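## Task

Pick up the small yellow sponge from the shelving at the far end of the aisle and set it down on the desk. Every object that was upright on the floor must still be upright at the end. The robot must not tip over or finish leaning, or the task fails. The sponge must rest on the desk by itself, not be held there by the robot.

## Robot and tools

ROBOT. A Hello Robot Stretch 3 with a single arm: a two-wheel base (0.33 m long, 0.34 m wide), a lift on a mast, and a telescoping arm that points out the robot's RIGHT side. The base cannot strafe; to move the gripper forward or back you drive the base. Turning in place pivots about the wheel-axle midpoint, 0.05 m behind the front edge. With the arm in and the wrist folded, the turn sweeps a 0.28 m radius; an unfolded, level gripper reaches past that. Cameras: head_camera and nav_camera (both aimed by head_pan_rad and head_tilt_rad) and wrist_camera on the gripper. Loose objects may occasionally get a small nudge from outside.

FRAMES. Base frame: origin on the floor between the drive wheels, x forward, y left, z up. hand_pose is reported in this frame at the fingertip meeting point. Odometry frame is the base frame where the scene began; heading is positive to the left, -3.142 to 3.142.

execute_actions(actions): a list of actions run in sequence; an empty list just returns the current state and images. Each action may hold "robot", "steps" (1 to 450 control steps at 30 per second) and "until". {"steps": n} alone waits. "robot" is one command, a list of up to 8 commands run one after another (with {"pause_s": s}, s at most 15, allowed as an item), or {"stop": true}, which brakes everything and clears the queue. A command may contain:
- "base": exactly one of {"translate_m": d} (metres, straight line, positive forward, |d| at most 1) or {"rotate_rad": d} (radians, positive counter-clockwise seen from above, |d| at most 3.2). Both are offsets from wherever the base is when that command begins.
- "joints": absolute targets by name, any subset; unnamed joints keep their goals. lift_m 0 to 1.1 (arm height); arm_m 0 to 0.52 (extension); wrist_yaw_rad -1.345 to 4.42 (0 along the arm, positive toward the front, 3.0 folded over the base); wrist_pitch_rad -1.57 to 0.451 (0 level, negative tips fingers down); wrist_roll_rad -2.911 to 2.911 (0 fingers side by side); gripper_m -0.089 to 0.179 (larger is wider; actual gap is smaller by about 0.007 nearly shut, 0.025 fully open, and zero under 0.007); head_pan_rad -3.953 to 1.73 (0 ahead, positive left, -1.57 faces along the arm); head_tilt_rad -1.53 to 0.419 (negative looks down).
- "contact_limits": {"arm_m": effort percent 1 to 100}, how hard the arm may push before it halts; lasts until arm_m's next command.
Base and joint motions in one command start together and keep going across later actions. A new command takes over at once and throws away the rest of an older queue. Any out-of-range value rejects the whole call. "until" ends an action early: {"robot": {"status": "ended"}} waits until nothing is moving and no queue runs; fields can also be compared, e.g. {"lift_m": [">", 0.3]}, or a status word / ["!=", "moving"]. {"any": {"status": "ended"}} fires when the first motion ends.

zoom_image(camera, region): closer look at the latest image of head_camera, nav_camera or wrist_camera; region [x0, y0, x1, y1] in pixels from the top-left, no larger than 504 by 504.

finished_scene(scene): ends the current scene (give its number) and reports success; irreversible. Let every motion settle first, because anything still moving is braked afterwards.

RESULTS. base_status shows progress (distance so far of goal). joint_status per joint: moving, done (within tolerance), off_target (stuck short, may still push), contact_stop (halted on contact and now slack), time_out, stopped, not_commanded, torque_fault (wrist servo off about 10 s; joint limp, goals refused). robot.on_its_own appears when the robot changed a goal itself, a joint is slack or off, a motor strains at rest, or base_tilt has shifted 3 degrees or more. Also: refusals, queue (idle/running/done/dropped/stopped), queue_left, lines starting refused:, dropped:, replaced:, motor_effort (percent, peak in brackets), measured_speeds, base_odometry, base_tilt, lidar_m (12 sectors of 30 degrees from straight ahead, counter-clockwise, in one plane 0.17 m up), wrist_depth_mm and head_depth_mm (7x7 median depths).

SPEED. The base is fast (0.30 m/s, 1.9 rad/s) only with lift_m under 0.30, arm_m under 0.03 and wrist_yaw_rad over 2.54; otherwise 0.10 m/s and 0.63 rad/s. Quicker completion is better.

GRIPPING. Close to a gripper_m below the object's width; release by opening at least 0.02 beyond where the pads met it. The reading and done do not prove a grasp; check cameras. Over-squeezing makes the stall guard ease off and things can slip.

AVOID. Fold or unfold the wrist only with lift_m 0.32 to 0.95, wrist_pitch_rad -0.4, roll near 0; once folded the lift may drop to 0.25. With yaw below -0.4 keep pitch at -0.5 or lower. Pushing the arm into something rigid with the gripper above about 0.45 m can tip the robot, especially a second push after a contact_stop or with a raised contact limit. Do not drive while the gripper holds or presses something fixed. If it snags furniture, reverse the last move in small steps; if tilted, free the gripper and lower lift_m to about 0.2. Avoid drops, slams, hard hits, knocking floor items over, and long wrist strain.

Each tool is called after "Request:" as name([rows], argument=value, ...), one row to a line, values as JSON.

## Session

Request:
execute_actions([
  {"robot":{"joints":{"head_pan_rad":1.57,"head_tilt_rad":-0.4}},"steps":200,"until":{"robot":{"status":"ended"}}},
])

Scene clock: 1.27 s.
robot.base_odometry: x=+0.000 y=+0.000 heading=+0.000 (m, m, rad; robot's odometry frame)
robot.turned_by_wheels: +0.000 (rad since the last result)
robot.turned_by_imu: +0.000 (rad since the last result)
robot.base_tilt: forward=-0.6 right=-0.1 (deg)
robot.lidar_m: 1.86 0.83 0.94 0.91 2.91 2.29 1.69 1.65 0.96 0.87 0.87 1.03
robot.head_depth_mm: 1389 1427 1480 1628 1943 1711 1394 / 2652 2798 1833 1913 1779 1174 1231 / 2631 2820 3045 3162 2328 1164 1226 / 2593 2739 2973 3140 2325 1297 1274 / 2533 2667 2908 3036 2339 1776 1436 / 2458 2644 2834 3024 2321 1775 1430 / 2448 2564 2748 2956 2315 1778 1438
robot.base_status: not_commanded
robot.joint_positions: lift_m=+0.406 arm_m=+0.002 wrist_yaw_rad=+2.882 wrist_pitch_rad=-0.355 wrist_roll_rad=-0.019 gripper_m=+0.037 head_pan_rad=+1.563 head_tilt_rad=-0.395
robot.joint_goals: lift_m=+0.406 arm_m=+0.002 wrist_yaw_rad=+2.882 wrist_pitch_rad=-0.355 wrist_roll_rad=-0.019 gripper_m=+0.037 head_pan_rad=+1.570 head_tilt_rad=-0.400
robot.joint_status: lift_m=not_commanded arm_m=not_commanded wrist_yaw_rad=not_commanded wrist_pitch_rad=not_commanded wrist_roll_rad=not_commanded gripper_m=not_commanded head_pan_rad=done head_tilt_rad=done
robot.measured_speeds: translate_m=+0.000 rotate_rad=+0.000 lift_m=+0.000 arm_m=+0.000 wrist_yaw_rad=+0.000 wrist_pitch_rad=+0.000 wrist_roll_rad=+0.000 head_pan_rad=+0.000 head_tilt_rad=+0.000
robot: refusals=0 queue=done queue_left=0
robot.motor_effort: left_wheel=+1(1) right_wheel=-1(0) lift_m=+20(20) arm_m=+0(0) wrist_yaw_rad=+0(0) wrist_pitch_rad=+5(5) wrist_roll_rad=+1(0) gripper_m=+0(0) head_pan_rad=+5(49) head_tilt_rad=-4(32) (%)
robot.hand_pose: x=+0.0383 y=+0.0771 z=+0.4326 quat_wxyz=(+0.214, +0.699, +0.036, +0.681) (m; robot's base frame)
robot.wrist_depth_mm: - - - - - 758 638 / - - 936 992 - 816 696 / - - - - - 844 773 / - - - - - 896 909 / 893 - 867 837 863 814 819 / 705 - - 691 693 676 676 / 616 590 595 582 575 576 571
pictures: head_camera (sideways: a quarter turn clockwise sets it upright), nav_camera (sideways: a quarter turn counterclockwise sets it upright), wrist_camera
Images, in order (width x height): head_camera 896x504, nav_camera 672x504, wrist_camera 644x364.

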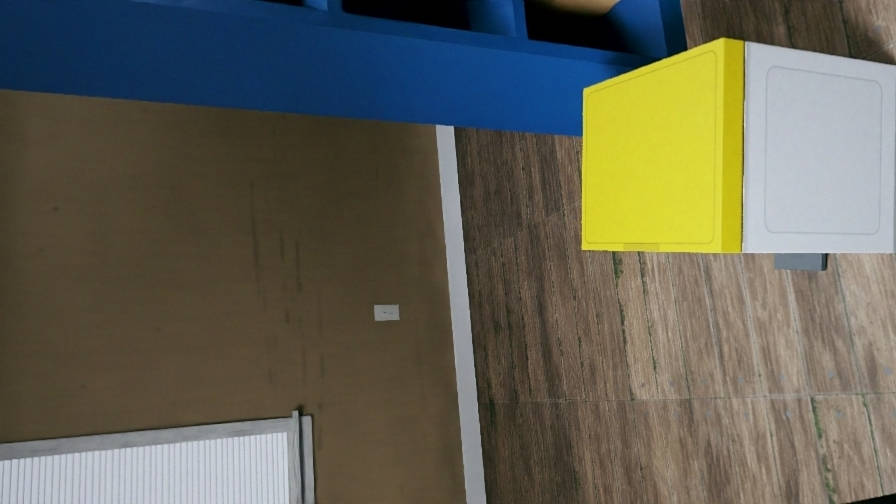

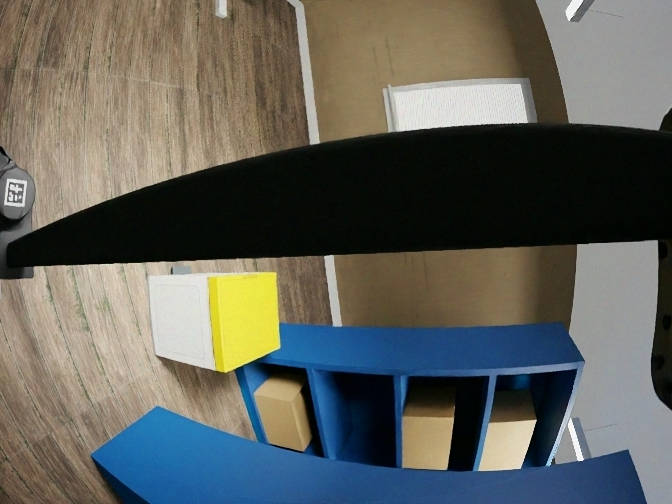

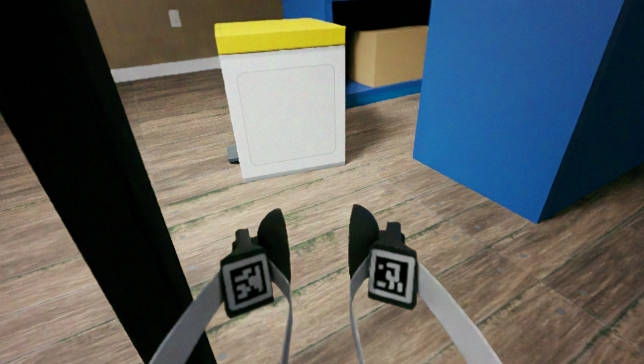

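Request:
execute_actions([
  {"robot":{"joints":{"head_pan_rad":0.7,"head_tilt_rad":-0.5,"lift_m":0.28}},"steps":200,"until":{"robot":{"status":"ended"}}},
])

Scene clock: 3.37 s.
robot.base_odometry: x=+0.000 y=+0.000 heading=+0.000 (m, m, rad; robot's odometry frame)
robot.turned_by_wheels: +0.000 (rad since the last result)
robot.turned_by_imu: +0.000 (rad since the last result)
robot.base_tilt: forward=-0.6 right=+0.0 (deg)
robot.lidar_m: 1.86 0.83 0.94 0.91 2.91 2.29 1.69 1.65 0.96 0.87 0.87 1.03
robot.head_depth_mm: 882 1053 1303 1716 1962 1607 1329 / 682 752 858 1019 1256 1503 1337 / 699 756 826 903 1000 1146 1270 / 736 800 872 965 1070 1212 1301 / 776 845 932 1031 1159 1333 1332 / 819 895 995 1134 1896 1570 1332 / 1625 1665 2208 1944 1965 1617 1298
robot.base_status: not_commanded
robot.joint_positions: lift_m=+0.281 arm_m=+0.002 wrist_yaw_rad=+2.882 wrist_pitch_rad=-0.356 wrist_roll_rad=-0.019 gripper_m=+0.037 head_pan_rad=+0.707 head_tilt_rad=-0.493
robot.joint_goals: lift_m=+0.280 arm_m=+0.002 wrist_yaw_rad=+2.882 wrist_pitch_rad=-0.356 wrist_roll_rad=-0.019 gripper_m=+0.037 head_pan_rad=+0.700 head_tilt_rad=-0.500
robot.joint_status: lift_m=done arm_m=not_commanded wrist_yaw_rad=not_commanded wrist_pitch_rad=not_commanded wrist_roll_rad=not_commanded gripper_m=not_commanded head_pan_rad=done head_tilt_rad=done
robot.measured_speeds: translate_m=+0.000 rotate_rad=+0.000 lift_m=+0.000 arm_m=+0.000 wrist_yaw_rad=+0.000 wrist_pitch_rad=+0.000 wrist_roll_rad=+0.000 head_pan_rad=+0.000 head_tilt_rad=+0.000
robot: refusals=0 queue=done queue_left=0
robot.motor_effort: left_wheel=+0(0) right_wheel=-1(0) lift_m=+10(19) arm_m=+0(0) wrist_yaw_rad=+0(1) wrist_pitch_rad=+5(5) wrist_roll_rad=+1(1) gripper_m=-1(1) head_pan_rad=-4(46) head_tilt_rad=-5(15) (%)
robot.hand_pose: x=+0.0383 y=+0.0771 z=+0.3075 quat_wxyz=(+0.214, +0.699, +0.036, +0.681) (m; robot's base frame)
robot.wrist_depth_mm: - - 861 896 - 766 638 / - - 952 996 - 799 687 / - - - - - 851 768 / 869 847 846 818 800 783 771 / 665 - 676 639 651 631 608 / 542 - - 525 530 508 508 / 462 - - 455 447 438 430
pictures: head_camera (sideways: a quarter turn clockwise sets it upright), nav_camera (sideways: a quarter turn counterclockwise sets it upright), wrist_camera
Images, in order (width x height): head_camera 896x504, nav_camera 672x504, wrist_camera 644x364.

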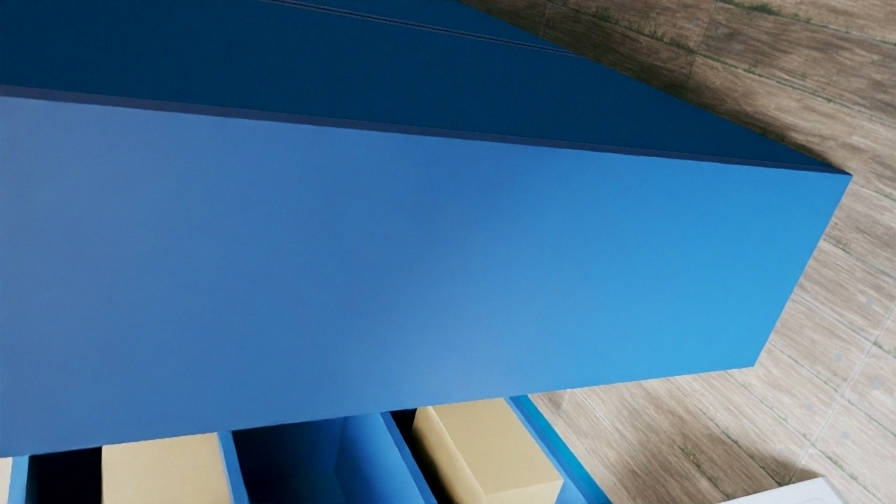

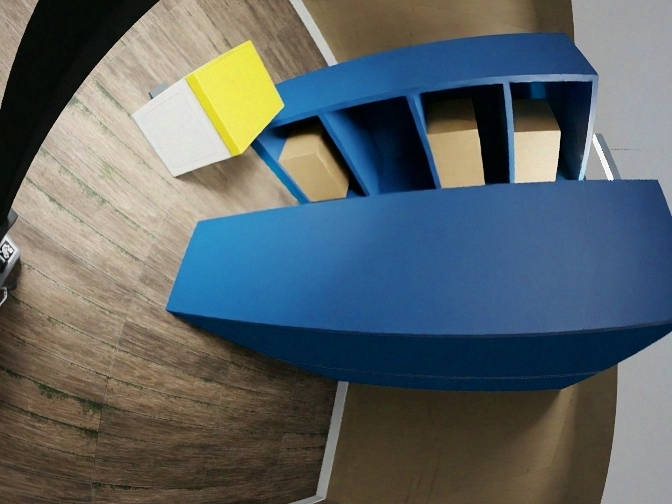

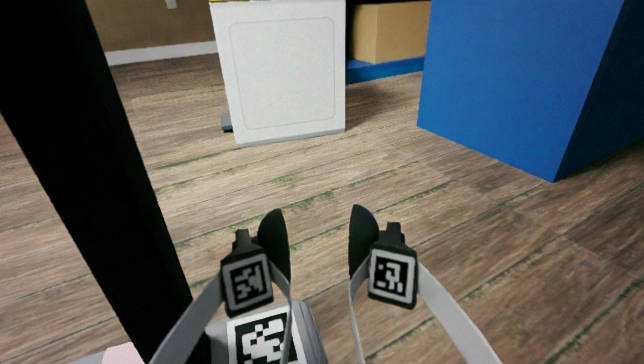

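Request:
execute_actions([
  {"robot":[{"base":{"translate_m":0.12},"joints":{"head_pan_rad":0,"head_tilt_rad":-0.7}},{"base":{"rotate_rad":1.585}},{"base":{"translate_m":0.6}}],"steps":450,"until":{"robot":{"status":"ended"}}},
])

Scene clock: 11.53 s.
robot.base_odometry: x=+0.112 y=+0.600 heading=+1.585 (m, m, rad; robot's odometry frame)
robot.turned_by_wheels: +1.585 (rad since the last result)
robot.turned_by_imu: +1.561 (rad since the last result)
robot.base_tilt: forward=-0.6 right=-0.1 (deg)
robot.lidar_m: 0.31 0.32 2.19 2.18 2.37 1.60 1.42 1.43 0.62 0.54 0.54 0.32
robot.head_depth_mm: 967 1010 1070 1135 1363 1390 1134 / 2110 2301 1353 1452 1401 902 781 / 2130 2360 2542 2028 1657 903 782 / 2067 2360 2560 2028 1651 900 777 / 2031 2277 2459 2026 1642 947 795 / 2020 2234 2424 2031 1641 1392 1197 / 1969 2187 2393 2017 1648 1388 1195
robot.base_status: done (translate_m +0.6000 of +0.6000)
robot.joint_positions: lift_m=+0.281 arm_m=+0.002 wrist_yaw_rad=+2.882 wrist_pitch_rad=-0.356 wrist_roll_rad=-0.019 gripper_m=+0.037 head_pan_rad=+0.007 head_tilt_rad=-0.692
robot.joint_goals: lift_m=+0.280 arm_m=+0.002 wrist_yaw_rad=+2.882 wrist_pitch_rad=-0.356 wrist_roll_rad=-0.019 gripper_m=+0.037 head_pan_rad=+0.000 head_tilt_rad=-0.700
robot.joint_status: lift_m=done arm_m=not_commanded wrist_yaw_rad=not_commanded wrist_pitch_rad=not_commanded wrist_roll_rad=not_commanded gripper_m=not_commanded head_pan_rad=done head_tilt_rad=done
robot.measured_speeds: translate_m=+0.000 rotate_rad=+0.000 lift_m=+0.000 arm_m=+0.000 wrist_yaw_rad=+0.000 wrist_pitch_rad=+0.000 wrist_roll_rad=+0.000 head_pan_rad=+0.000 head_tilt_rad=+0.000
robot: refusals=0 queue=done queue_left=0
robot.motor_effort: left_wheel=-1(7) right_wheel=+2(9) lift_m=+10(10) arm_m=+0(0) wrist_yaw_rad=+0(0) wrist_pitch_rad=+5(5) wrist_roll_rad=+0(0) gripper_m=+0(0) head_pan_rad=-4(43) head_tilt_rad=-5(29) (%)
robot.hand_pose: x=+0.0383 y=+0.0771 z=+0.3075 quat_wxyz=(+0.214, +0.699, +0.036, +0.681) (m; robot's base frame)
robot.wrist_depth_mm: - - - - - - - / - - - - - - - / - - - - - - 987 / 854 824 871 827 815 768 700 / 673 - 676 652 655 624 293 / 547 - - 529 514 515 302 / 470 - - 456 446 424 310
pictures: head_camera (sideways: a quarter turn clockwise sets it upright), nav_camera (sideways: a quarter turn counterclockwise sets it upright), wrist_camera
Images, in order (width x height): head_camera 896x504, nav_camera 672x504, wrist_camera 644x364.

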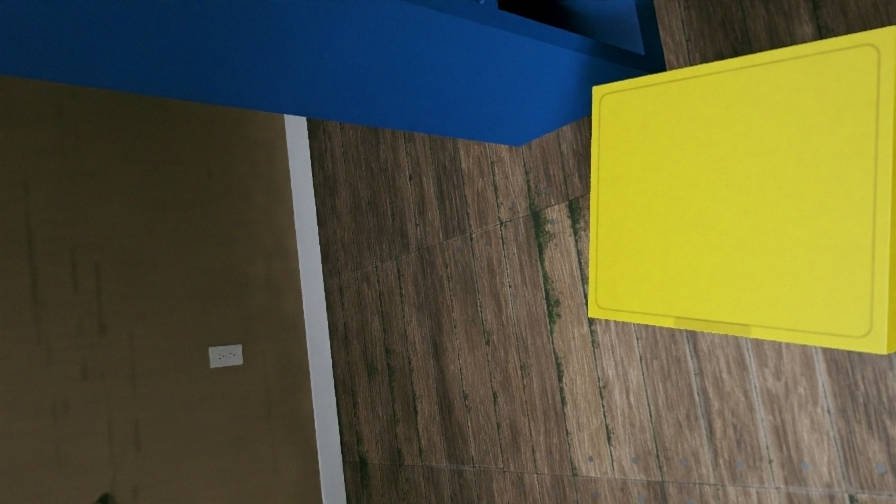

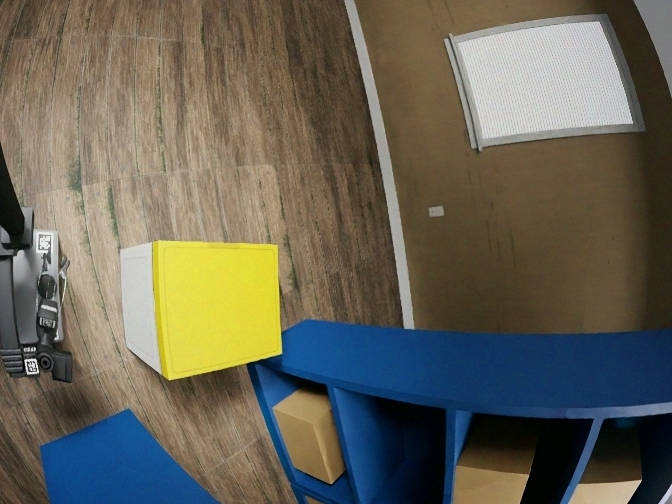

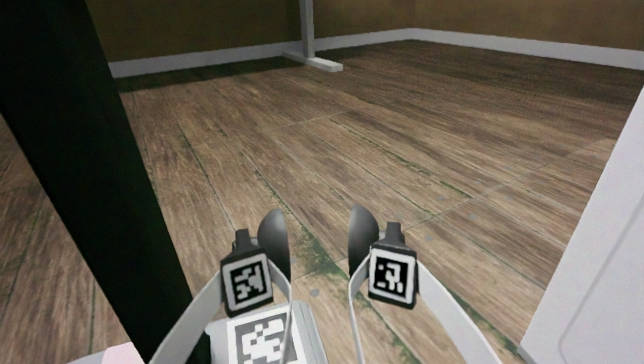

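Request:
execute_actions([
  {"robot":[{"base":{"translate_m":0.18}},{"joints":{"lift_m":0.31}},{"base":{"translate_m":0.85}}],"steps":450,"until":{"robot":{"status":"ended"}}},
])

Scene clock: 24.53 s.
robot.base_odometry: x=+0.097 y=+1.630 heading=+1.585 (m, m, rad; robot's odometry frame)
robot.turned_by_wheels: +0.000 (rad since the last result)
robot.turned_by_imu: -0.004 (rad since the last result)
robot.base_tilt: forward=-0.7 right=-0.1 (deg)
robot.lidar_m: - - 2.17 2.16 2.46 2.74 2.43 0.90 0.35 0.20 0.15 -
robot.head_depth_mm: 1248 1397 1612 1842 1652 1381 830 / 1215 1367 1569 1829 1657 1394 781 / 1187 1337 1545 1789 1650 1386 784 / 1167 1315 1501 1714 1643 1388 783 / 1145 1282 1462 1667 1647 1404 797 / 1125 1253 1425 1634 1651 1389 1198 / 1099 1231 1389 1580 1644 1389 1205
robot.base_status: done (translate_m +0.8500 of +0.8500)
robot.joint_positions: lift_m=+0.309 arm_m=+0.002 wrist_yaw_rad=+2.942 wrist_pitch_rad=-0.361 wrist_roll_rad=-0.019 gripper_m=+0.037 head_pan_rad=+0.007 head_tilt_rad=-0.693
robot.joint_goals: lift_m=+0.310 arm_m=+0.002 wrist_yaw_rad=+2.942 wrist_pitch_rad=-0.361 wrist_roll_rad=-0.019 gripper_m=+0.037 head_pan_rad=+0.000 head_tilt_rad=-0.700
robot.joint_status: lift_m=done arm_m=not_commanded wrist_yaw_rad=not_commanded wrist_pitch_rad=not_commanded wrist_roll_rad=not_commanded gripper_m=not_commanded head_pan_rad=done head_tilt_rad=done
robot.measured_speeds: translate_m=+0.000 rotate_rad=+0.000 lift_m=+0.000 arm_m=+0.000 wrist_yaw_rad=+0.000 wrist_pitch_rad=+0.000 wrist_roll_rad=+0.000 head_pan_rad=+0.000 head_tilt_rad=+0.000
robot: refusals=0 queue=done queue_left=0
robot.on_its_own: wrist_yaw_rad is held at +2.929, not at its first target +2.882, by its stall guard, which is not easing now
robot.motor_effort: left_wheel=+1(9) right_wheel=+5(15) lift_m=+29(32) arm_m=+0(0) wrist_yaw_rad=-9(28) wrist_pitch_rad=+7(7) wrist_roll_rad=+0(0) gripper_m=+3(10) head_pan_rad=-3(4) head_tilt_rad=-4(5) (%)
robot.hand_pose: x=+0.0246 y=+0.0797 z=+0.3352 quat_wxyz=(+0.195, +0.698, +0.059, +0.686) (m; robot's base frame)
robot.wrist_depth_mm: - - - - 114 72 53 / - - - - 119 74 54 / - - - - 125 77 55 / 911 - 884 877 131 79 56 / 725 - 710 685 127 81 58 / 589 572 - 539 119 84 59 / 497 487 - 490 171 84 60
pictures: head_camera (sideways: a quarter turn clockwise sets it upright), nav_camera (sideways: a quarter turn counterclockwise sets it upright), wrist_camera
Images, in order (width x height): head_camera 896x504, nav_camera 672x504, wrist_camera 644x364.

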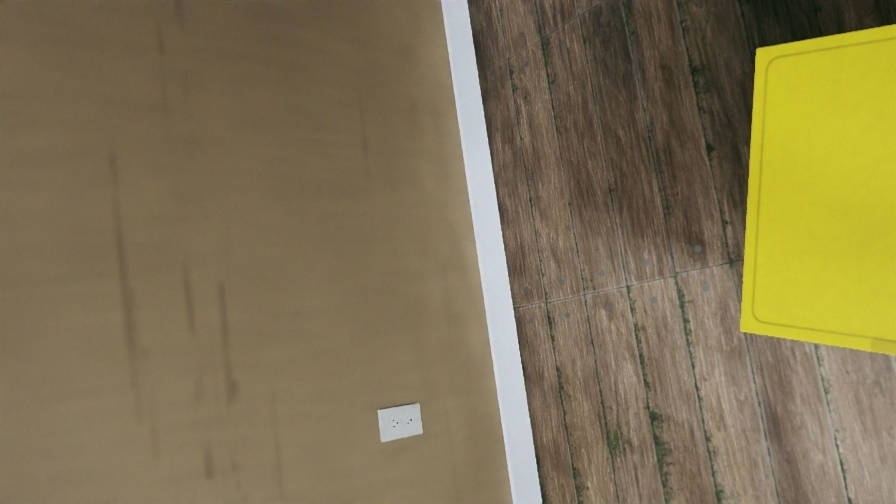

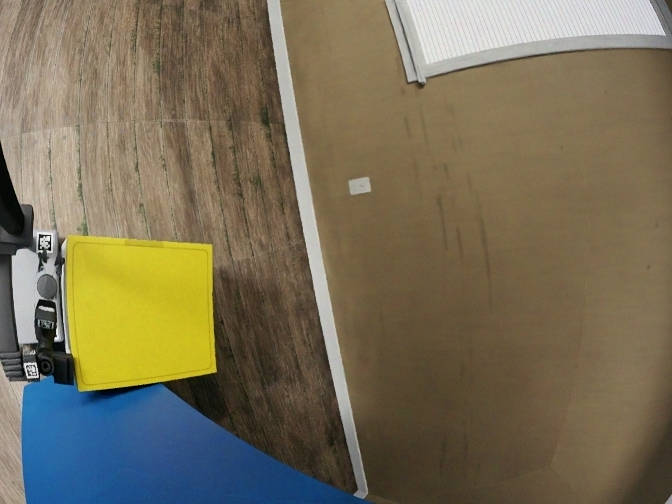

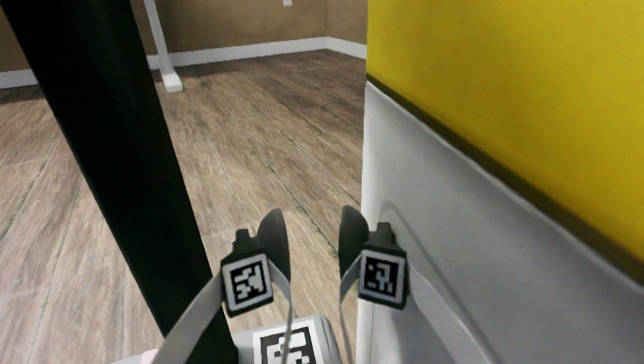

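Request:
execute_actions([
  {"robot":[{"joints":{"lift_m":0.28,"wrist_yaw_rad":3.0}},{"base":{"translate_m":-0.5},"joints":{"head_pan_rad":-1.57,"head_tilt_rad":-0.4}}],"steps":450,"until":{"robot":{"status":"ended"}}},
])

Scene clock: 29.00 s.
robot.base_odometry: x=+0.104 y=+1.130 heading=+1.585 (m, m, rad; robot's odometry frame)
robot.turned_by_wheels: +0.000 (rad since the last result)
robot.turned_by_imu: +0.000 (rad since the last result)
robot.base_tilt: forward=-0.7 right=-0.1 (deg)
robot.lidar_m: 0.56 1.83 2.17 2.11 2.50 2.18 1.94 0.80 0.55 0.83 0.49 0.49
robot.head_depth_mm: 872 1276 1339 846 854 792 811 / 1098 1249 1298 1067 994 1009 1140 / 1133 1238 1302 1443 1482 1429 1365 / 1630 2105 2245 2222 2096 1747 1422 / 1968 2102 2285 2430 2288 1760 1419 / 1910 2067 2248 2390 2289 1758 1413 / 1879 2017 2152 2238 1933 1588 1360
robot.base_status: done (translate_m -0.5000 of -0.5000)
robot.joint_positions: lift_m=+0.281 arm_m=+0.002 wrist_yaw_rad=+2.999 wrist_pitch_rad=-0.360 wrist_roll_rad=-0.019 gripper_m=+0.037 head_pan_rad=-1.563 head_tilt_rad=-0.408
robot.joint_goals: lift_m=+0.280 arm_m=+0.002 wrist_yaw_rad=+3.000 wrist_pitch_rad=-0.360 wrist_roll_rad=-0.019 gripper_m=+0.037 head_pan_rad=-1.570 head_tilt_rad=-0.400
robot.joint_status: lift_m=done arm_m=not_commanded wrist_yaw_rad=done wrist_pitch_rad=not_commanded wrist_roll_rad=not_commanded gripper_m=not_commanded head_pan_rad=done head_tilt_rad=done
robot.measured_speeds: translate_m=+0.000 rotate_rad=+0.000 lift_m=+0.000 arm_m=+0.000 wrist_yaw_rad=+0.000 wrist_pitch_rad=+0.000 wrist_roll_rad=+0.000 head_pan_rad=+0.000 head_tilt_rad=+0.000
robot: refusals=0 queue=done queue_left=0
robot.motor_effort: left_wheel=+0(6) right_wheel=+1(5) lift_m=+10(25) arm_m=+0(0) wrist_yaw_rad=+1(8) wrist_pitch_rad=+7(7) wrist_roll_rad=+0(1) gripper_m=+0(3) head_pan_rad=-3(48) head_tilt_rad=+5(33) (%)
robot.hand_pose: x=+0.0117 y=+0.0820 z=+0.3064 quat_wxyz=(+0.176, +0.696, +0.079, +0.692) (m; robot's base frame)
robot.wrist_depth_mm: - - - - - - - / - - - - - - - / - - - - - - - / 863 834 860 819 793 785 779 / 667 662 701 645 649 616 606 / 532 537 - 531 525 509 509 / 463 484 - - 444 436 435
pictures: head_camera (sideways: a quarter turn clockwise sets it upright), nav_camera (sideways: a quarter turn counterclockwise sets it upright), wrist_camera
Images, in order (width x height): head_camera 896x504, nav_camera 672x504, wrist_camera 644x364.

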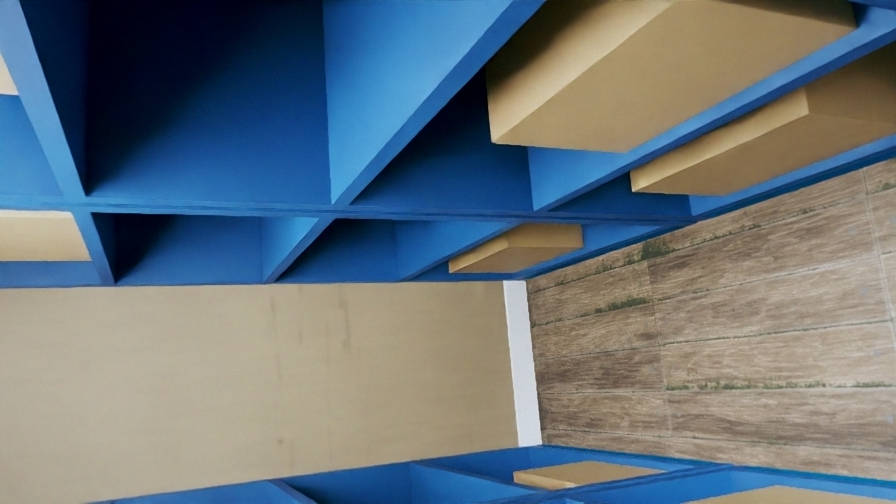

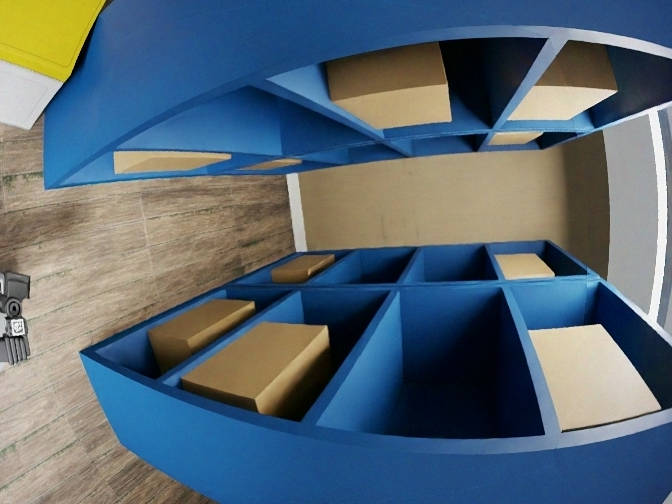

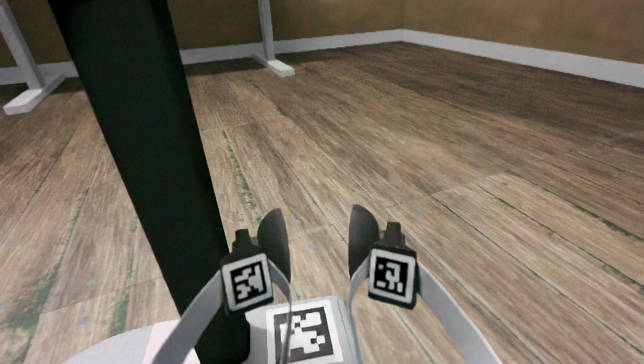

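Request:
execute_actions([
  {"robot":[{"base":{"translate_m":-0.1},"joints":{"head_pan_rad":0,"head_tilt_rad":-0.5}},{"base":{"rotate_rad":-1.365}},{"base":{"translate_m":0.6}}],"steps":450,"until":{"robot":{"status":"ended"}}},
])

Scene clock: 37.30 s.
robot.base_odometry: x=+0.691 y=+1.161 heading=+0.220 (m, m, rad; robot's odometry frame)
robot.turned_by_wheels: -1.365 (rad since the last result)
robot.turned_by_imu: -1.350 (rad since the last result)
robot.base_tilt: forward=-0.6 right=-0.1 (deg)
robot.lidar_m: 1.22 0.54 0.40 0.49 0.39 2.71 2.68 2.61 0.28 0.45 0.32 0.39
robot.head_depth_mm: 1403 1483 786 796 867 920 847 / 1410 1489 1642 1626 1348 1478 1179 / 1439 1563 1710 1853 1967 1610 1342 / 1459 1567 1723 1896 2010 1615 1330 / 1446 1561 1707 1904 2012 1614 1338 / 1434 1541 1687 1800 1904 1558 1332 / 1403 1507 1640 1605 1243 1175 1160
robot.base_status: done (translate_m +0.6000 of +0.6000)
robot.joint_positions: lift_m=+0.281 arm_m=+0.002 wrist_yaw_rad=+2.999 wrist_pitch_rad=-0.360 wrist_roll_rad=-0.019 gripper_m=+0.037 head_pan_rad=-0.007 head_tilt_rad=-0.495
robot.joint_goals: lift_m=+0.280 arm_m=+0.002 wrist_yaw_rad=+3.000 wrist_pitch_rad=-0.360 wrist_roll_rad=-0.019 gripper_m=+0.037 head_pan_rad=+0.000 head_tilt_rad=-0.500
robot.joint_status: lift_m=done arm_m=not_commanded wrist_yaw_rad=done wrist_pitch_rad=not_commanded wrist_roll_rad=not_commanded gripper_m=not_commanded head_pan_rad=done head_tilt_rad=done
robot.measured_speeds: translate_m=+0.000 rotate_rad=+0.000 lift_m=+0.000 arm_m=+0.000 wrist_yaw_rad=+0.000 wrist_pitch_rad=+0.000 wrist_roll_rad=+0.000 head_pan_rad=+0.000 head_tilt_rad=+0.000
robot: refusals=0 queue=done queue_left=0
robot.motor_effort: left_wheel=+2(8) right_wheel=-3(6) lift_m=+10(10) arm_m=-1(1) wrist_yaw_rad=+1(1) wrist_pitch_rad=+7(7) wrist_roll_rad=+1(0) gripper_m=+0(0) head_pan_rad=+4(51) head_tilt_rad=-3(15) (%)
robot.hand_pose: x=+0.0117 y=+0.0820 z=+0.3064 quat_wxyz=(+0.176, +0.696, +0.079, +0.692) (m; robot's base frame)
robot.wrist_depth_mm: 534 - 753 777 640 585 552 / 570 - 800 818 446 469 495 / 641 - 862 810 480 512 563 / 699 691 659 666 526 564 599 / 673 653 560 547 565 593 617 / 546 545 - 519 525 510 505 / 466 480 - - 442 435 424
pictures: head_camera (sideways: a quarter turn clockwise sets it upright), nav_camera (sideways: a quarter turn counterclockwise sets it upright), wrist_camera
Images, in order (width x height): head_camera 896x504, nav_camera 672x504, wrist_camera 644x364.

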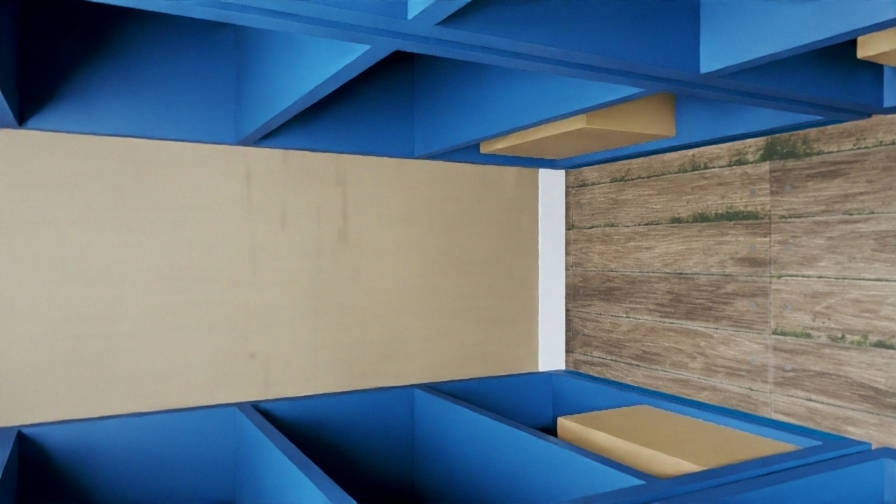

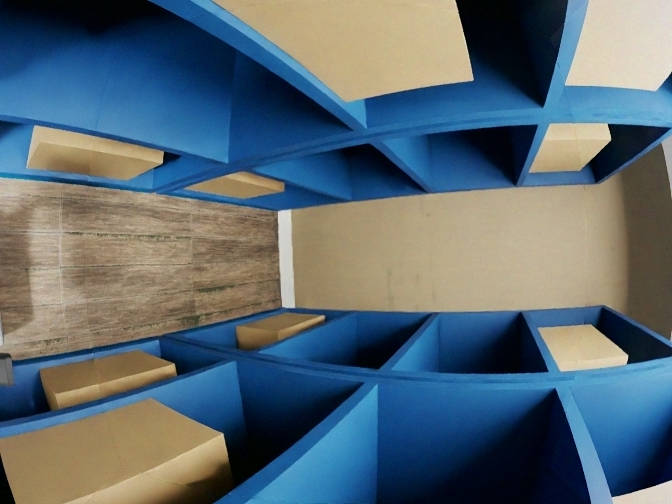

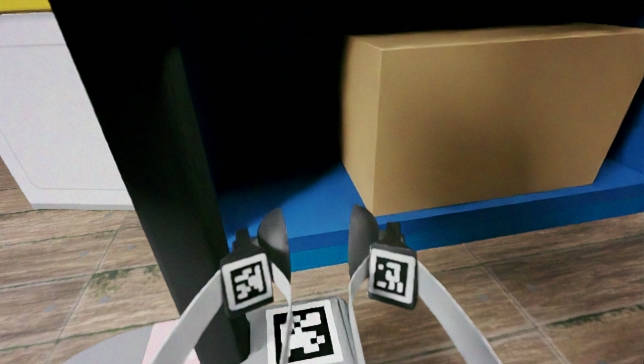

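Request:
execute_actions([
  {"robot":[{"base":{"rotate_rad":0.05}},{"base":{"translate_m":0.8},"joints":{"head_pan_rad":1.2,"head_tilt_rad":-0.6}},{"base":{"rotate_rad":-0.05}}],"steps":450,"until":{"robot":{"status":"ended"}}},
])

Scene clock: 44.23 s.
robot.base_odometry: x=+1.462 y=+1.374 heading=+0.220 (m, m, rad; robot's odometry frame)
robot.turned_by_wheels: +0.000 (rad since the last result)
robot.turned_by_imu: -0.003 (rad since the last result)
robot.base_tilt: forward=-0.6 right=-0.1 (deg)
robot.lidar_m: 0.91 0.49 0.36 0.32 0.42 0.48 3.49 0.44 0.36 0.29 0.56 0.50
robot.head_depth_mm: 774 864 651 546 1000 871 904 / 743 829 762 544 973 873 774 / 715 793 760 547 457 868 738 / 688 759 762 547 439 870 740 / 667 728 764 546 426 870 739 / 639 704 743 547 426 829 547 / 620 678 722 506 363 417 508
robot.base_status: done (rotate_rad -0.0499 of -0.0500)
robot.joint_positions: lift_m=+0.281 arm_m=+0.002 wrist_yaw_rad=+2.999 wrist_pitch_rad=-0.360 wrist_roll_rad=-0.019 gripper_m=+0.037 head_pan_rad=+1.193 head_tilt_rad=-0.593
robot.joint_goals: lift_m=+0.280 arm_m=+0.002 wrist_yaw_rad=+3.000 wrist_pitch_rad=-0.360 wrist_roll_rad=-0.019 gripper_m=+0.037 head_pan_rad=+1.200 head_tilt_rad=-0.600
robot.joint_status: lift_m=done arm_m=not_commanded wrist_yaw_rad=done wrist_pitch_rad=not_commanded wrist_roll_rad=not_commanded gripper_m=not_commanded head_pan_rad=done head_tilt_rad=done
robot.measured_speeds: translate_m=+0.000 rotate_rad=+0.000 lift_m=+0.000 arm_m=+0.000 wrist_yaw_rad=+0.000 wrist_pitch_rad=+0.000 wrist_roll_rad=+0.000 head_pan_rad=+0.000 head_tilt_rad=+0.000
robot: refusals=0 queue=done queue_left=0
robot.motor_effort: left_wheel=+2(4) right_wheel=-2(7) lift_m=+10(10) arm_m=+0(0) wrist_yaw_rad=+1(1) wrist_pitch_rad=+7(7) wrist_roll_rad=+0(0) gripper_m=+1(0) head_pan_rad=+4(52) head_tilt_rad=-5(17) (%)
robot.hand_pose: x=+0.0117 y=+0.0820 z=+0.3064 quat_wxyz=(+0.176, +0.696, +0.079, +0.692) (m; robot's base frame)
robot.wrist_depth_mm: 665 - 319 736 629 587 779 / 341 - 353 389 404 433 459 / 361 - 386 420 439 474 730 / 386 403 414 456 494 531 586 / 420 442 444 505 534 566 584 / 445 467 - 522 522 518 510 / 460 479 - - 437 433 428
pictures: head_camera (sideways: a quarter turn clockwise sets it upright), nav_camera (sideways: a quarter turn counterclockwise sets it upright), wrist_camera
Images, in order (width x height): head_camera 896x504, nav_camera 672x504, wrist_camera 644x364.

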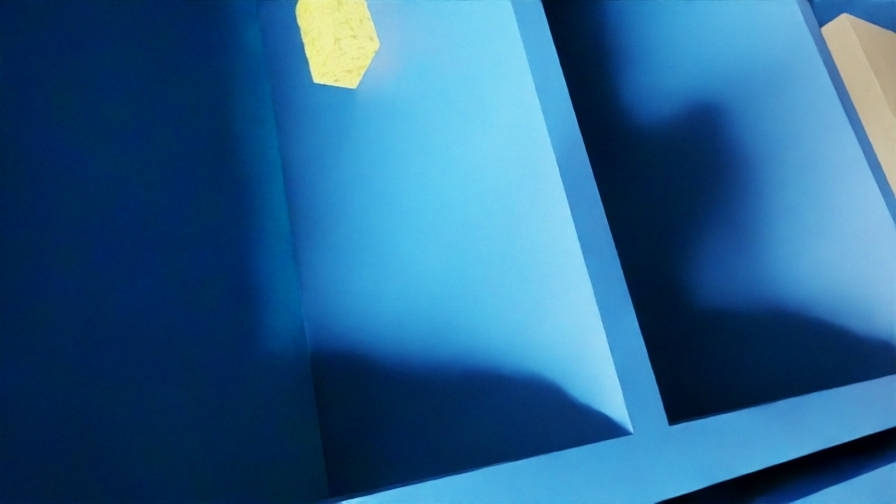

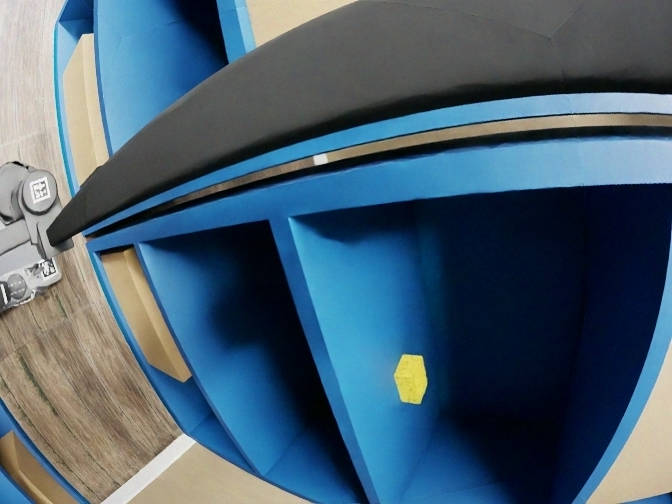

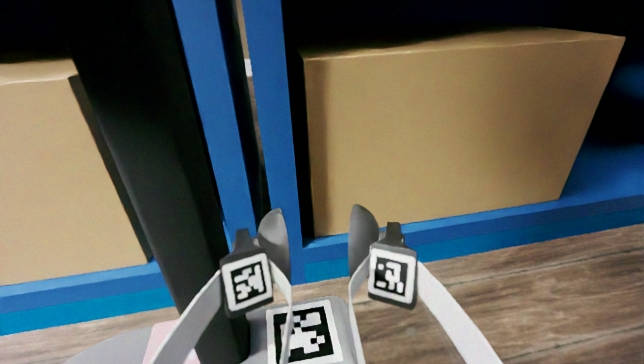

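Request:
execute_actions([
  {"robot":[{"base":{"rotate_rad":0.04}},{"base":{"translate_m":0.35},"joints":{"head_pan_rad":0,"head_tilt_rad":-0.6}},{"joints":{"lift_m":0.31}}],"steps":450,"until":{"robot":{"status":"ended"}}},
])

Scene clock: 49.33 s.
robot.base_odometry: x=+1.800 y=+1.464 heading=+0.260 (m, m, rad; robot's odometry frame)
robot.turned_by_wheels: +0.040 (rad since the last result)
robot.turned_by_imu: +0.038 (rad since the last result)
robot.base_tilt: forward=-0.7 right=+0.0 (deg)
robot.lidar_m: 0.56 0.59 0.34 0.33 0.35 0.46 1.30 0.44 0.48 0.32 0.33 0.46
robot.head_depth_mm: 438 481 537 604 695 811 950 / 440 485 541 609 698 817 991 / 442 487 543 611 704 825 998 / 445 490 546 617 707 836 1012 / 447 492 549 620 713 839 1021 / 449 496 551 624 722 849 1030 / 451 498 556 630 728 833 969
robot.base_status: done (translate_m +0.3500 of +0.3500)
robot.joint_positions: lift_m=+0.309 arm_m=+0.002 wrist_yaw_rad=+2.999 wrist_pitch_rad=-0.360 wrist_roll_rad=-0.019 gripper_m=+0.037 head_pan_rad=+0.007 head_tilt_rad=-0.593
robot.joint_goals: lift_m=+0.310 arm_m=+0.002 wrist_yaw_rad=+3.000 wrist_pitch_rad=-0.360 wrist_roll_rad=-0.019 gripper_m=+0.037 head_pan_rad=+0.000 head_tilt_rad=-0.600
robot.joint_status: lift_m=done arm_m=not_commanded wrist_yaw_rad=done wrist_pitch_rad=not_commanded wrist_roll_rad=not_commanded gripper_m=not_commanded head_pan_rad=done head_tilt_rad=done
robot.measured_speeds: translate_m=+0.000 rotate_rad=+0.000 lift_m=+0.000 arm_m=+0.000 wrist_yaw_rad=+0.000 wrist_pitch_rad=+0.000 wrist_roll_rad=+0.000 head_pan_rad=+0.000 head_tilt_rad=+0.000
robot: refusals=0 queue=done queue_left=0
robot.motor_effort: left_wheel=+0(5) right_wheel=+1(6) lift_m=+29(33) arm_m=+0(0) wrist_yaw_rad=+1(1) wrist_pitch_rad=+7(7) wrist_roll_rad=+0(1) gripper_m=+0(1) head_pan_rad=-4(49) head_tilt_rad=-5(3) (%)
robot.hand_pose: x=+0.0117 y=+0.0820 z=+0.3352 quat_wxyz=(+0.176, +0.696, +0.079, +0.692) (m; robot's base frame)
robot.wrist_depth_mm: 443 - 707 746 781 713 504 / 416 - 431 412 849 718 516 / 355 - 384 405 882 750 526 / 390 398 426 442 673 664 536 / 413 442 462 486 555 554 566 / 443 473 - 519 537 548 537 / 480 481 - - 470 469 461
pictures: head_camera (sideways: a quarter turn clockwise sets it upright), nav_camera (sideways: a quarter turn counterclockwise sets it upright), wrist_camera
Images, in order (width x height): head_camera 896x504, nav_camera 672x504, wrist_camera 644x364.

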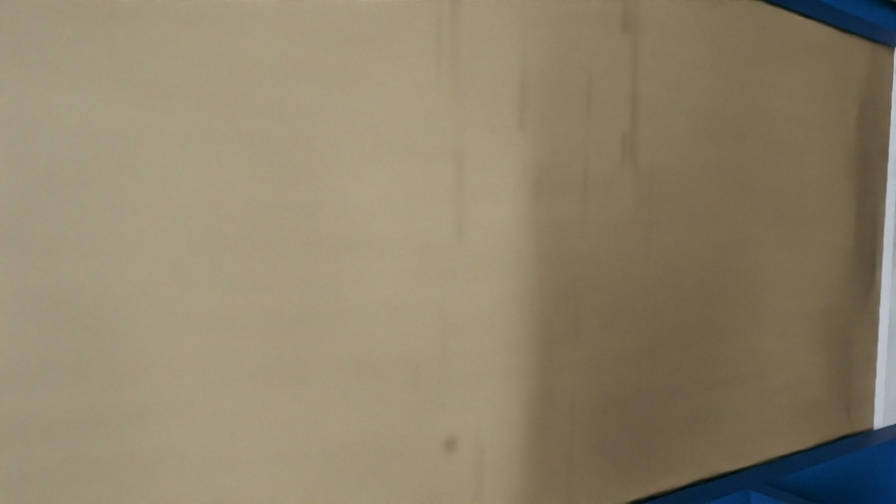

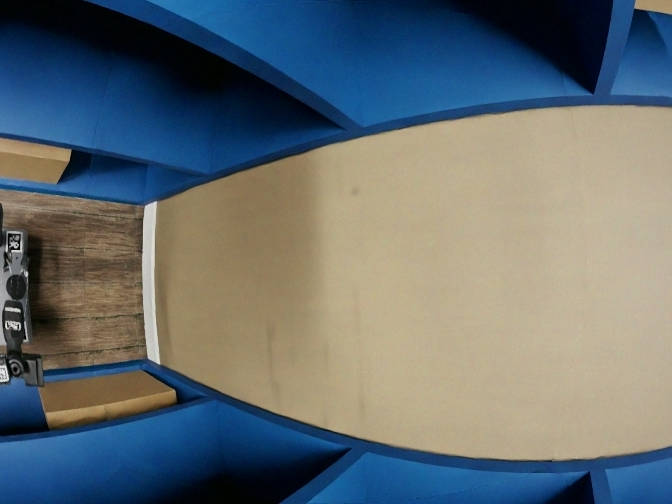

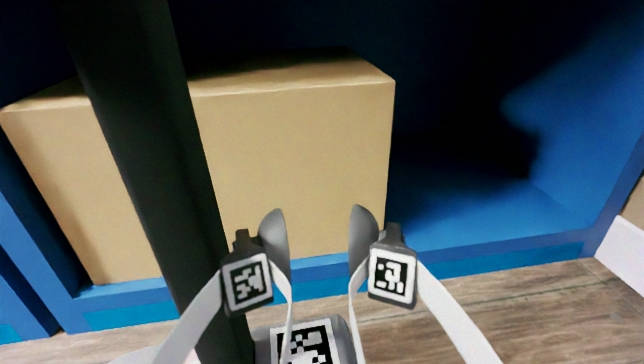

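Request:
execute_actions([
  {"robot":{"base":{"rotate_rad":3.135},"joints":{"lift_m":0.9,"wrist_pitch_rad":-0.4,"wrist_roll_rad":0}},"steps":450,"until":{"robot":{"status":"ended"}}},
])

Scene clock: 55.63 s.
robot.base_odometry: x=+1.800 y=+1.464 heading=-2.888 (m, m, rad; robot's odometry frame)
robot.turned_by_wheels: +3.135 (rad since the last result)
robot.turned_by_imu: +3.104 (rad since the last result)
robot.base_tilt: forward=-0.7 right=+0.0 (deg)
robot.lidar_m: 1.30 0.44 0.46 0.32 0.33 0.45 0.56 0.58 0.35 0.33 0.35 0.45
robot.head_depth_mm: 1092 1136 1288 1362 1136 1110 1079 / 3626 3947 3234 2163 1652 1444 1268 / 3605 3995 3232 2322 1807 1488 1265 / 3596 - 3238 2319 1815 1480 1261 / 3670 - 3218 2307 1819 1483 1257 / 3560 3963 1309 1351 1595 1376 1219 / 1066 1154 1052 957 999 945 1012
robot.base_status: done (rotate_rad +3.1349 of +3.1350)
robot.joint_positions: lift_m=+0.899 arm_m=+0.002 wrist_yaw_rad=+2.999 wrist_pitch_rad=-0.414 wrist_roll_rad=-0.006 gripper_m=+0.037 head_pan_rad=+0.007 head_tilt_rad=-0.593
robot.joint_goals: lift_m=+0.900 arm_m=+0.002 wrist_yaw_rad=+3.000 wrist_pitch_rad=-0.400 wrist_roll_rad=+0.000 gripper_m=+0.037 head_pan_rad=+0.000 head_tilt_rad=-0.600
robot.joint_status: lift_m=done arm_m=not_commanded wrist_yaw_rad=done wrist_pitch_rad=done wrist_roll_rad=done gripper_m=not_commanded head_pan_rad=done head_tilt_rad=done
robot.measured_speeds: translate_m=+0.000 rotate_rad=+0.000 lift_m=+0.000 arm_m=+0.000 wrist_yaw_rad=+0.000 wrist_pitch_rad=+0.000 wrist_roll_rad=+0.000 head_pan_rad=+0.000 head_tilt_rad=+0.000
robot: refusals=0 queue=done queue_left=0
robot.motor_effort: left_wheel=-2(4) right_wheel=+2(5) lift_m=+29(32) arm_m=-1(1) wrist_yaw_rad=+1(1) wrist_pitch_rad=+5(7) wrist_roll_rad=+2(5) gripper_m=-1(0) head_pan_rad=-4(3) head_tilt_rad=-6(5) (%)
robot.hand_pose: x=+0.0107 y=+0.0756 z=+0.9129 quat_wxyz=(+0.194, +0.698, +0.097, +0.682) (m; robot's base frame)
robot.wrist_depth_mm: 324 - 305 315 325 344 370 / 704 - 786 806 743 451 419 / 740 - 827 877 769 467 676 / 730 847 903 912 789 507 761 / 693 733 - 723 709 577 673 / 619 615 - 594 637 655 797 / 542 543 677 - 986 867 918
pictures: head_camera (sideways: a quarter turn clockwise sets it upright), nav_camera (sideways: a quarter turn counterclockwise sets it upright), wrist_camera
Images, in order (width x height): head_camera 896x504, nav_camera 672x504, wrist_camera 644x364.

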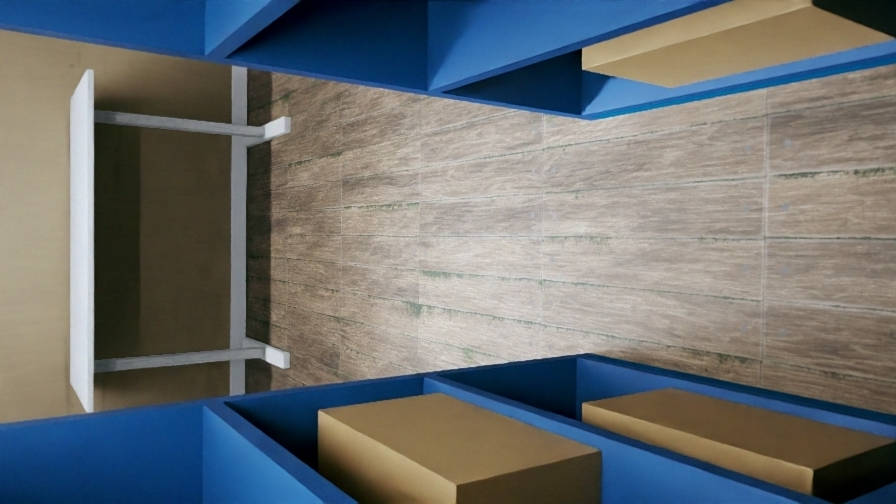

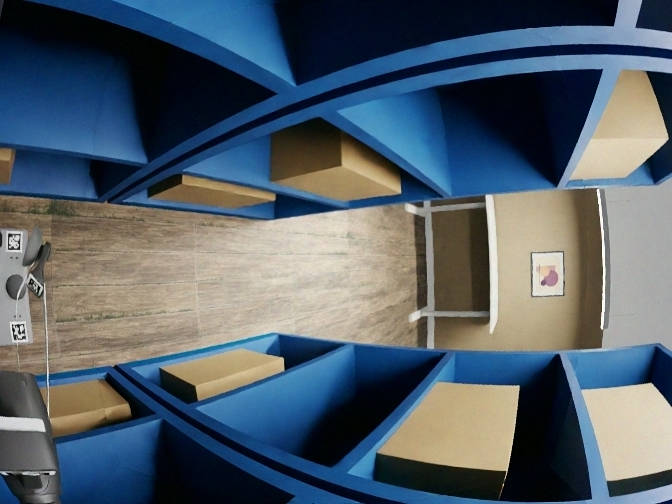

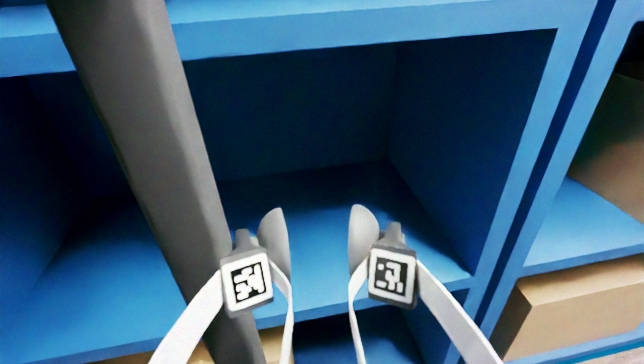

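Request:
execute_actions([
  {"robot":{"joints":{"head_pan_rad":-1.57,"head_tilt_rad":-0.5,"wrist_yaw_rad":1.4,"gripper_m":0.12}},"steps":450,"until":{"robot":{"status":"ended"}}},
])

Scene clock: 57.80 s.
robot.base_odometry: x=+1.800 y=+1.464 heading=-2.888 (m, m, rad; robot's odometry frame)
robot.turned_by_wheels: +0.000 (rad since the last result)
robot.turned_by_imu: +0.000 (rad since the last result)
robot.base_tilt: forward=-0.6 right=-0.1 (deg)
robot.lidar_m: 1.30 0.44 0.46 0.32 0.33 0.45 0.56 0.58 0.35 0.33 0.35 0.45
robot.head_depth_mm: 625 678 745 580 475 402 - / 624 681 745 545 474 402 - / 629 681 746 639 474 401 - / 628 684 749 636 475 402 780 / 629 686 750 639 474 401 777 / 630 687 753 638 474 401 796 / 633 688 751 635 473 403 800
robot.base_status: done (rotate_rad +3.1349 of +3.1350)
robot.joint_positions: lift_m=+0.899 arm_m=+0.002 wrist_yaw_rad=+1.402 wrist_pitch_rad=-0.414 wrist_roll_rad=-0.006 gripper_m=+0.120 head_pan_rad=-1.563 head_tilt_rad=-0.507
robot.joint_goals: lift_m=+0.900 arm_m=+0.002 wrist_yaw_rad=+1.400 wrist_pitch_rad=-0.400 wrist_roll_rad=+0.000 gripper_m=+0.120 head_pan_rad=-1.570 head_tilt_rad=-0.500
robot.joint_status: lift_m=done arm_m=not_commanded wrist_yaw_rad=done wrist_pitch_rad=done wrist_roll_rad=done gripper_m=done head_pan_rad=done head_tilt_rad=done
robot.measured_speeds: translate_m=+0.000 rotate_rad=+0.000 lift_m=+0.000 arm_m=+0.000 wrist_yaw_rad=+0.000 wrist_pitch_rad=+0.000 wrist_roll_rad=+0.000 head_pan_rad=+0.000 head_tilt_rad=+0.000
robot: refusals=0 queue=done queue_left=0
robot.motor_effort: left_wheel=-2(0) right_wheel=+2(2) lift_m=+29(29) arm_m=-1(1) wrist_yaw_rad=-1(1) wrist_pitch_rad=+4(4) wrist_roll_rad=+2(2) gripper_m=+0(84) head_pan_rad=-4(52) head_tilt_rad=+5(15) (%)
robot.hand_pose: x=+0.2003 y=-0.1848 z=+0.9129 quat_wxyz=(+0.624, +0.557, -0.433, +0.337) (m; robot's base frame)
robot.wrist_depth_mm: 958 - - - 302 215 192 / 910 - - - 333 198 143 / 746 - - - 333 313 157 / 726 - - - 354 354 387 / 723 - - - 421 409 458 / 683 914 - - 460 - 526 / 702 - - - 496 492 493
pictures: head_camera (sideways: a quarter turn clockwise sets it upright), nav_camera (sideways: a quarter turn counterclockwise sets it upright), wrist_camera
Images, in order (width x height): head_camera 896x504, nav_camera 672x504, wrist_camera 644x364.

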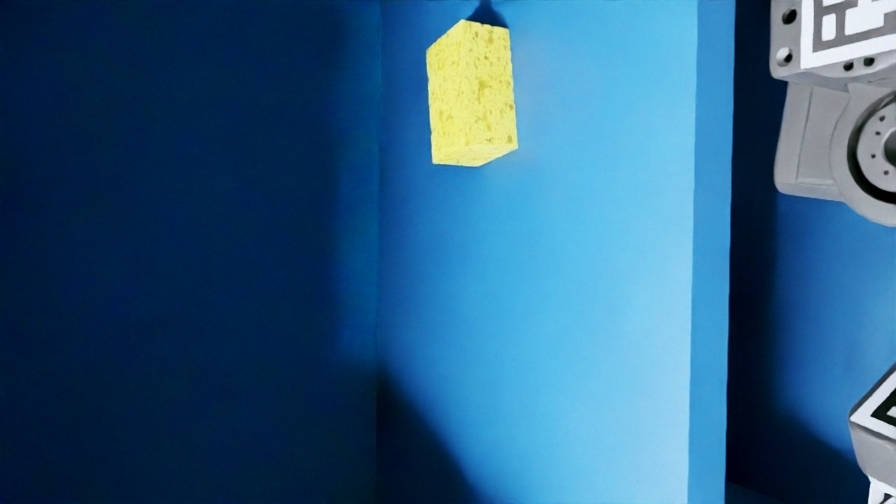

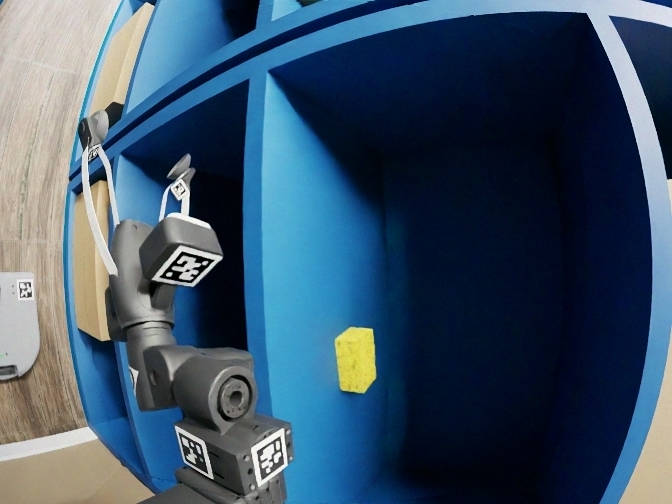

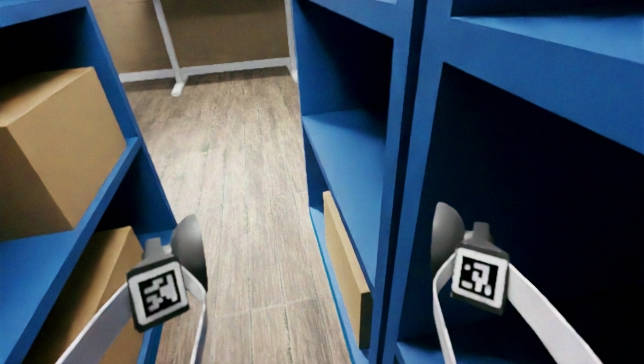

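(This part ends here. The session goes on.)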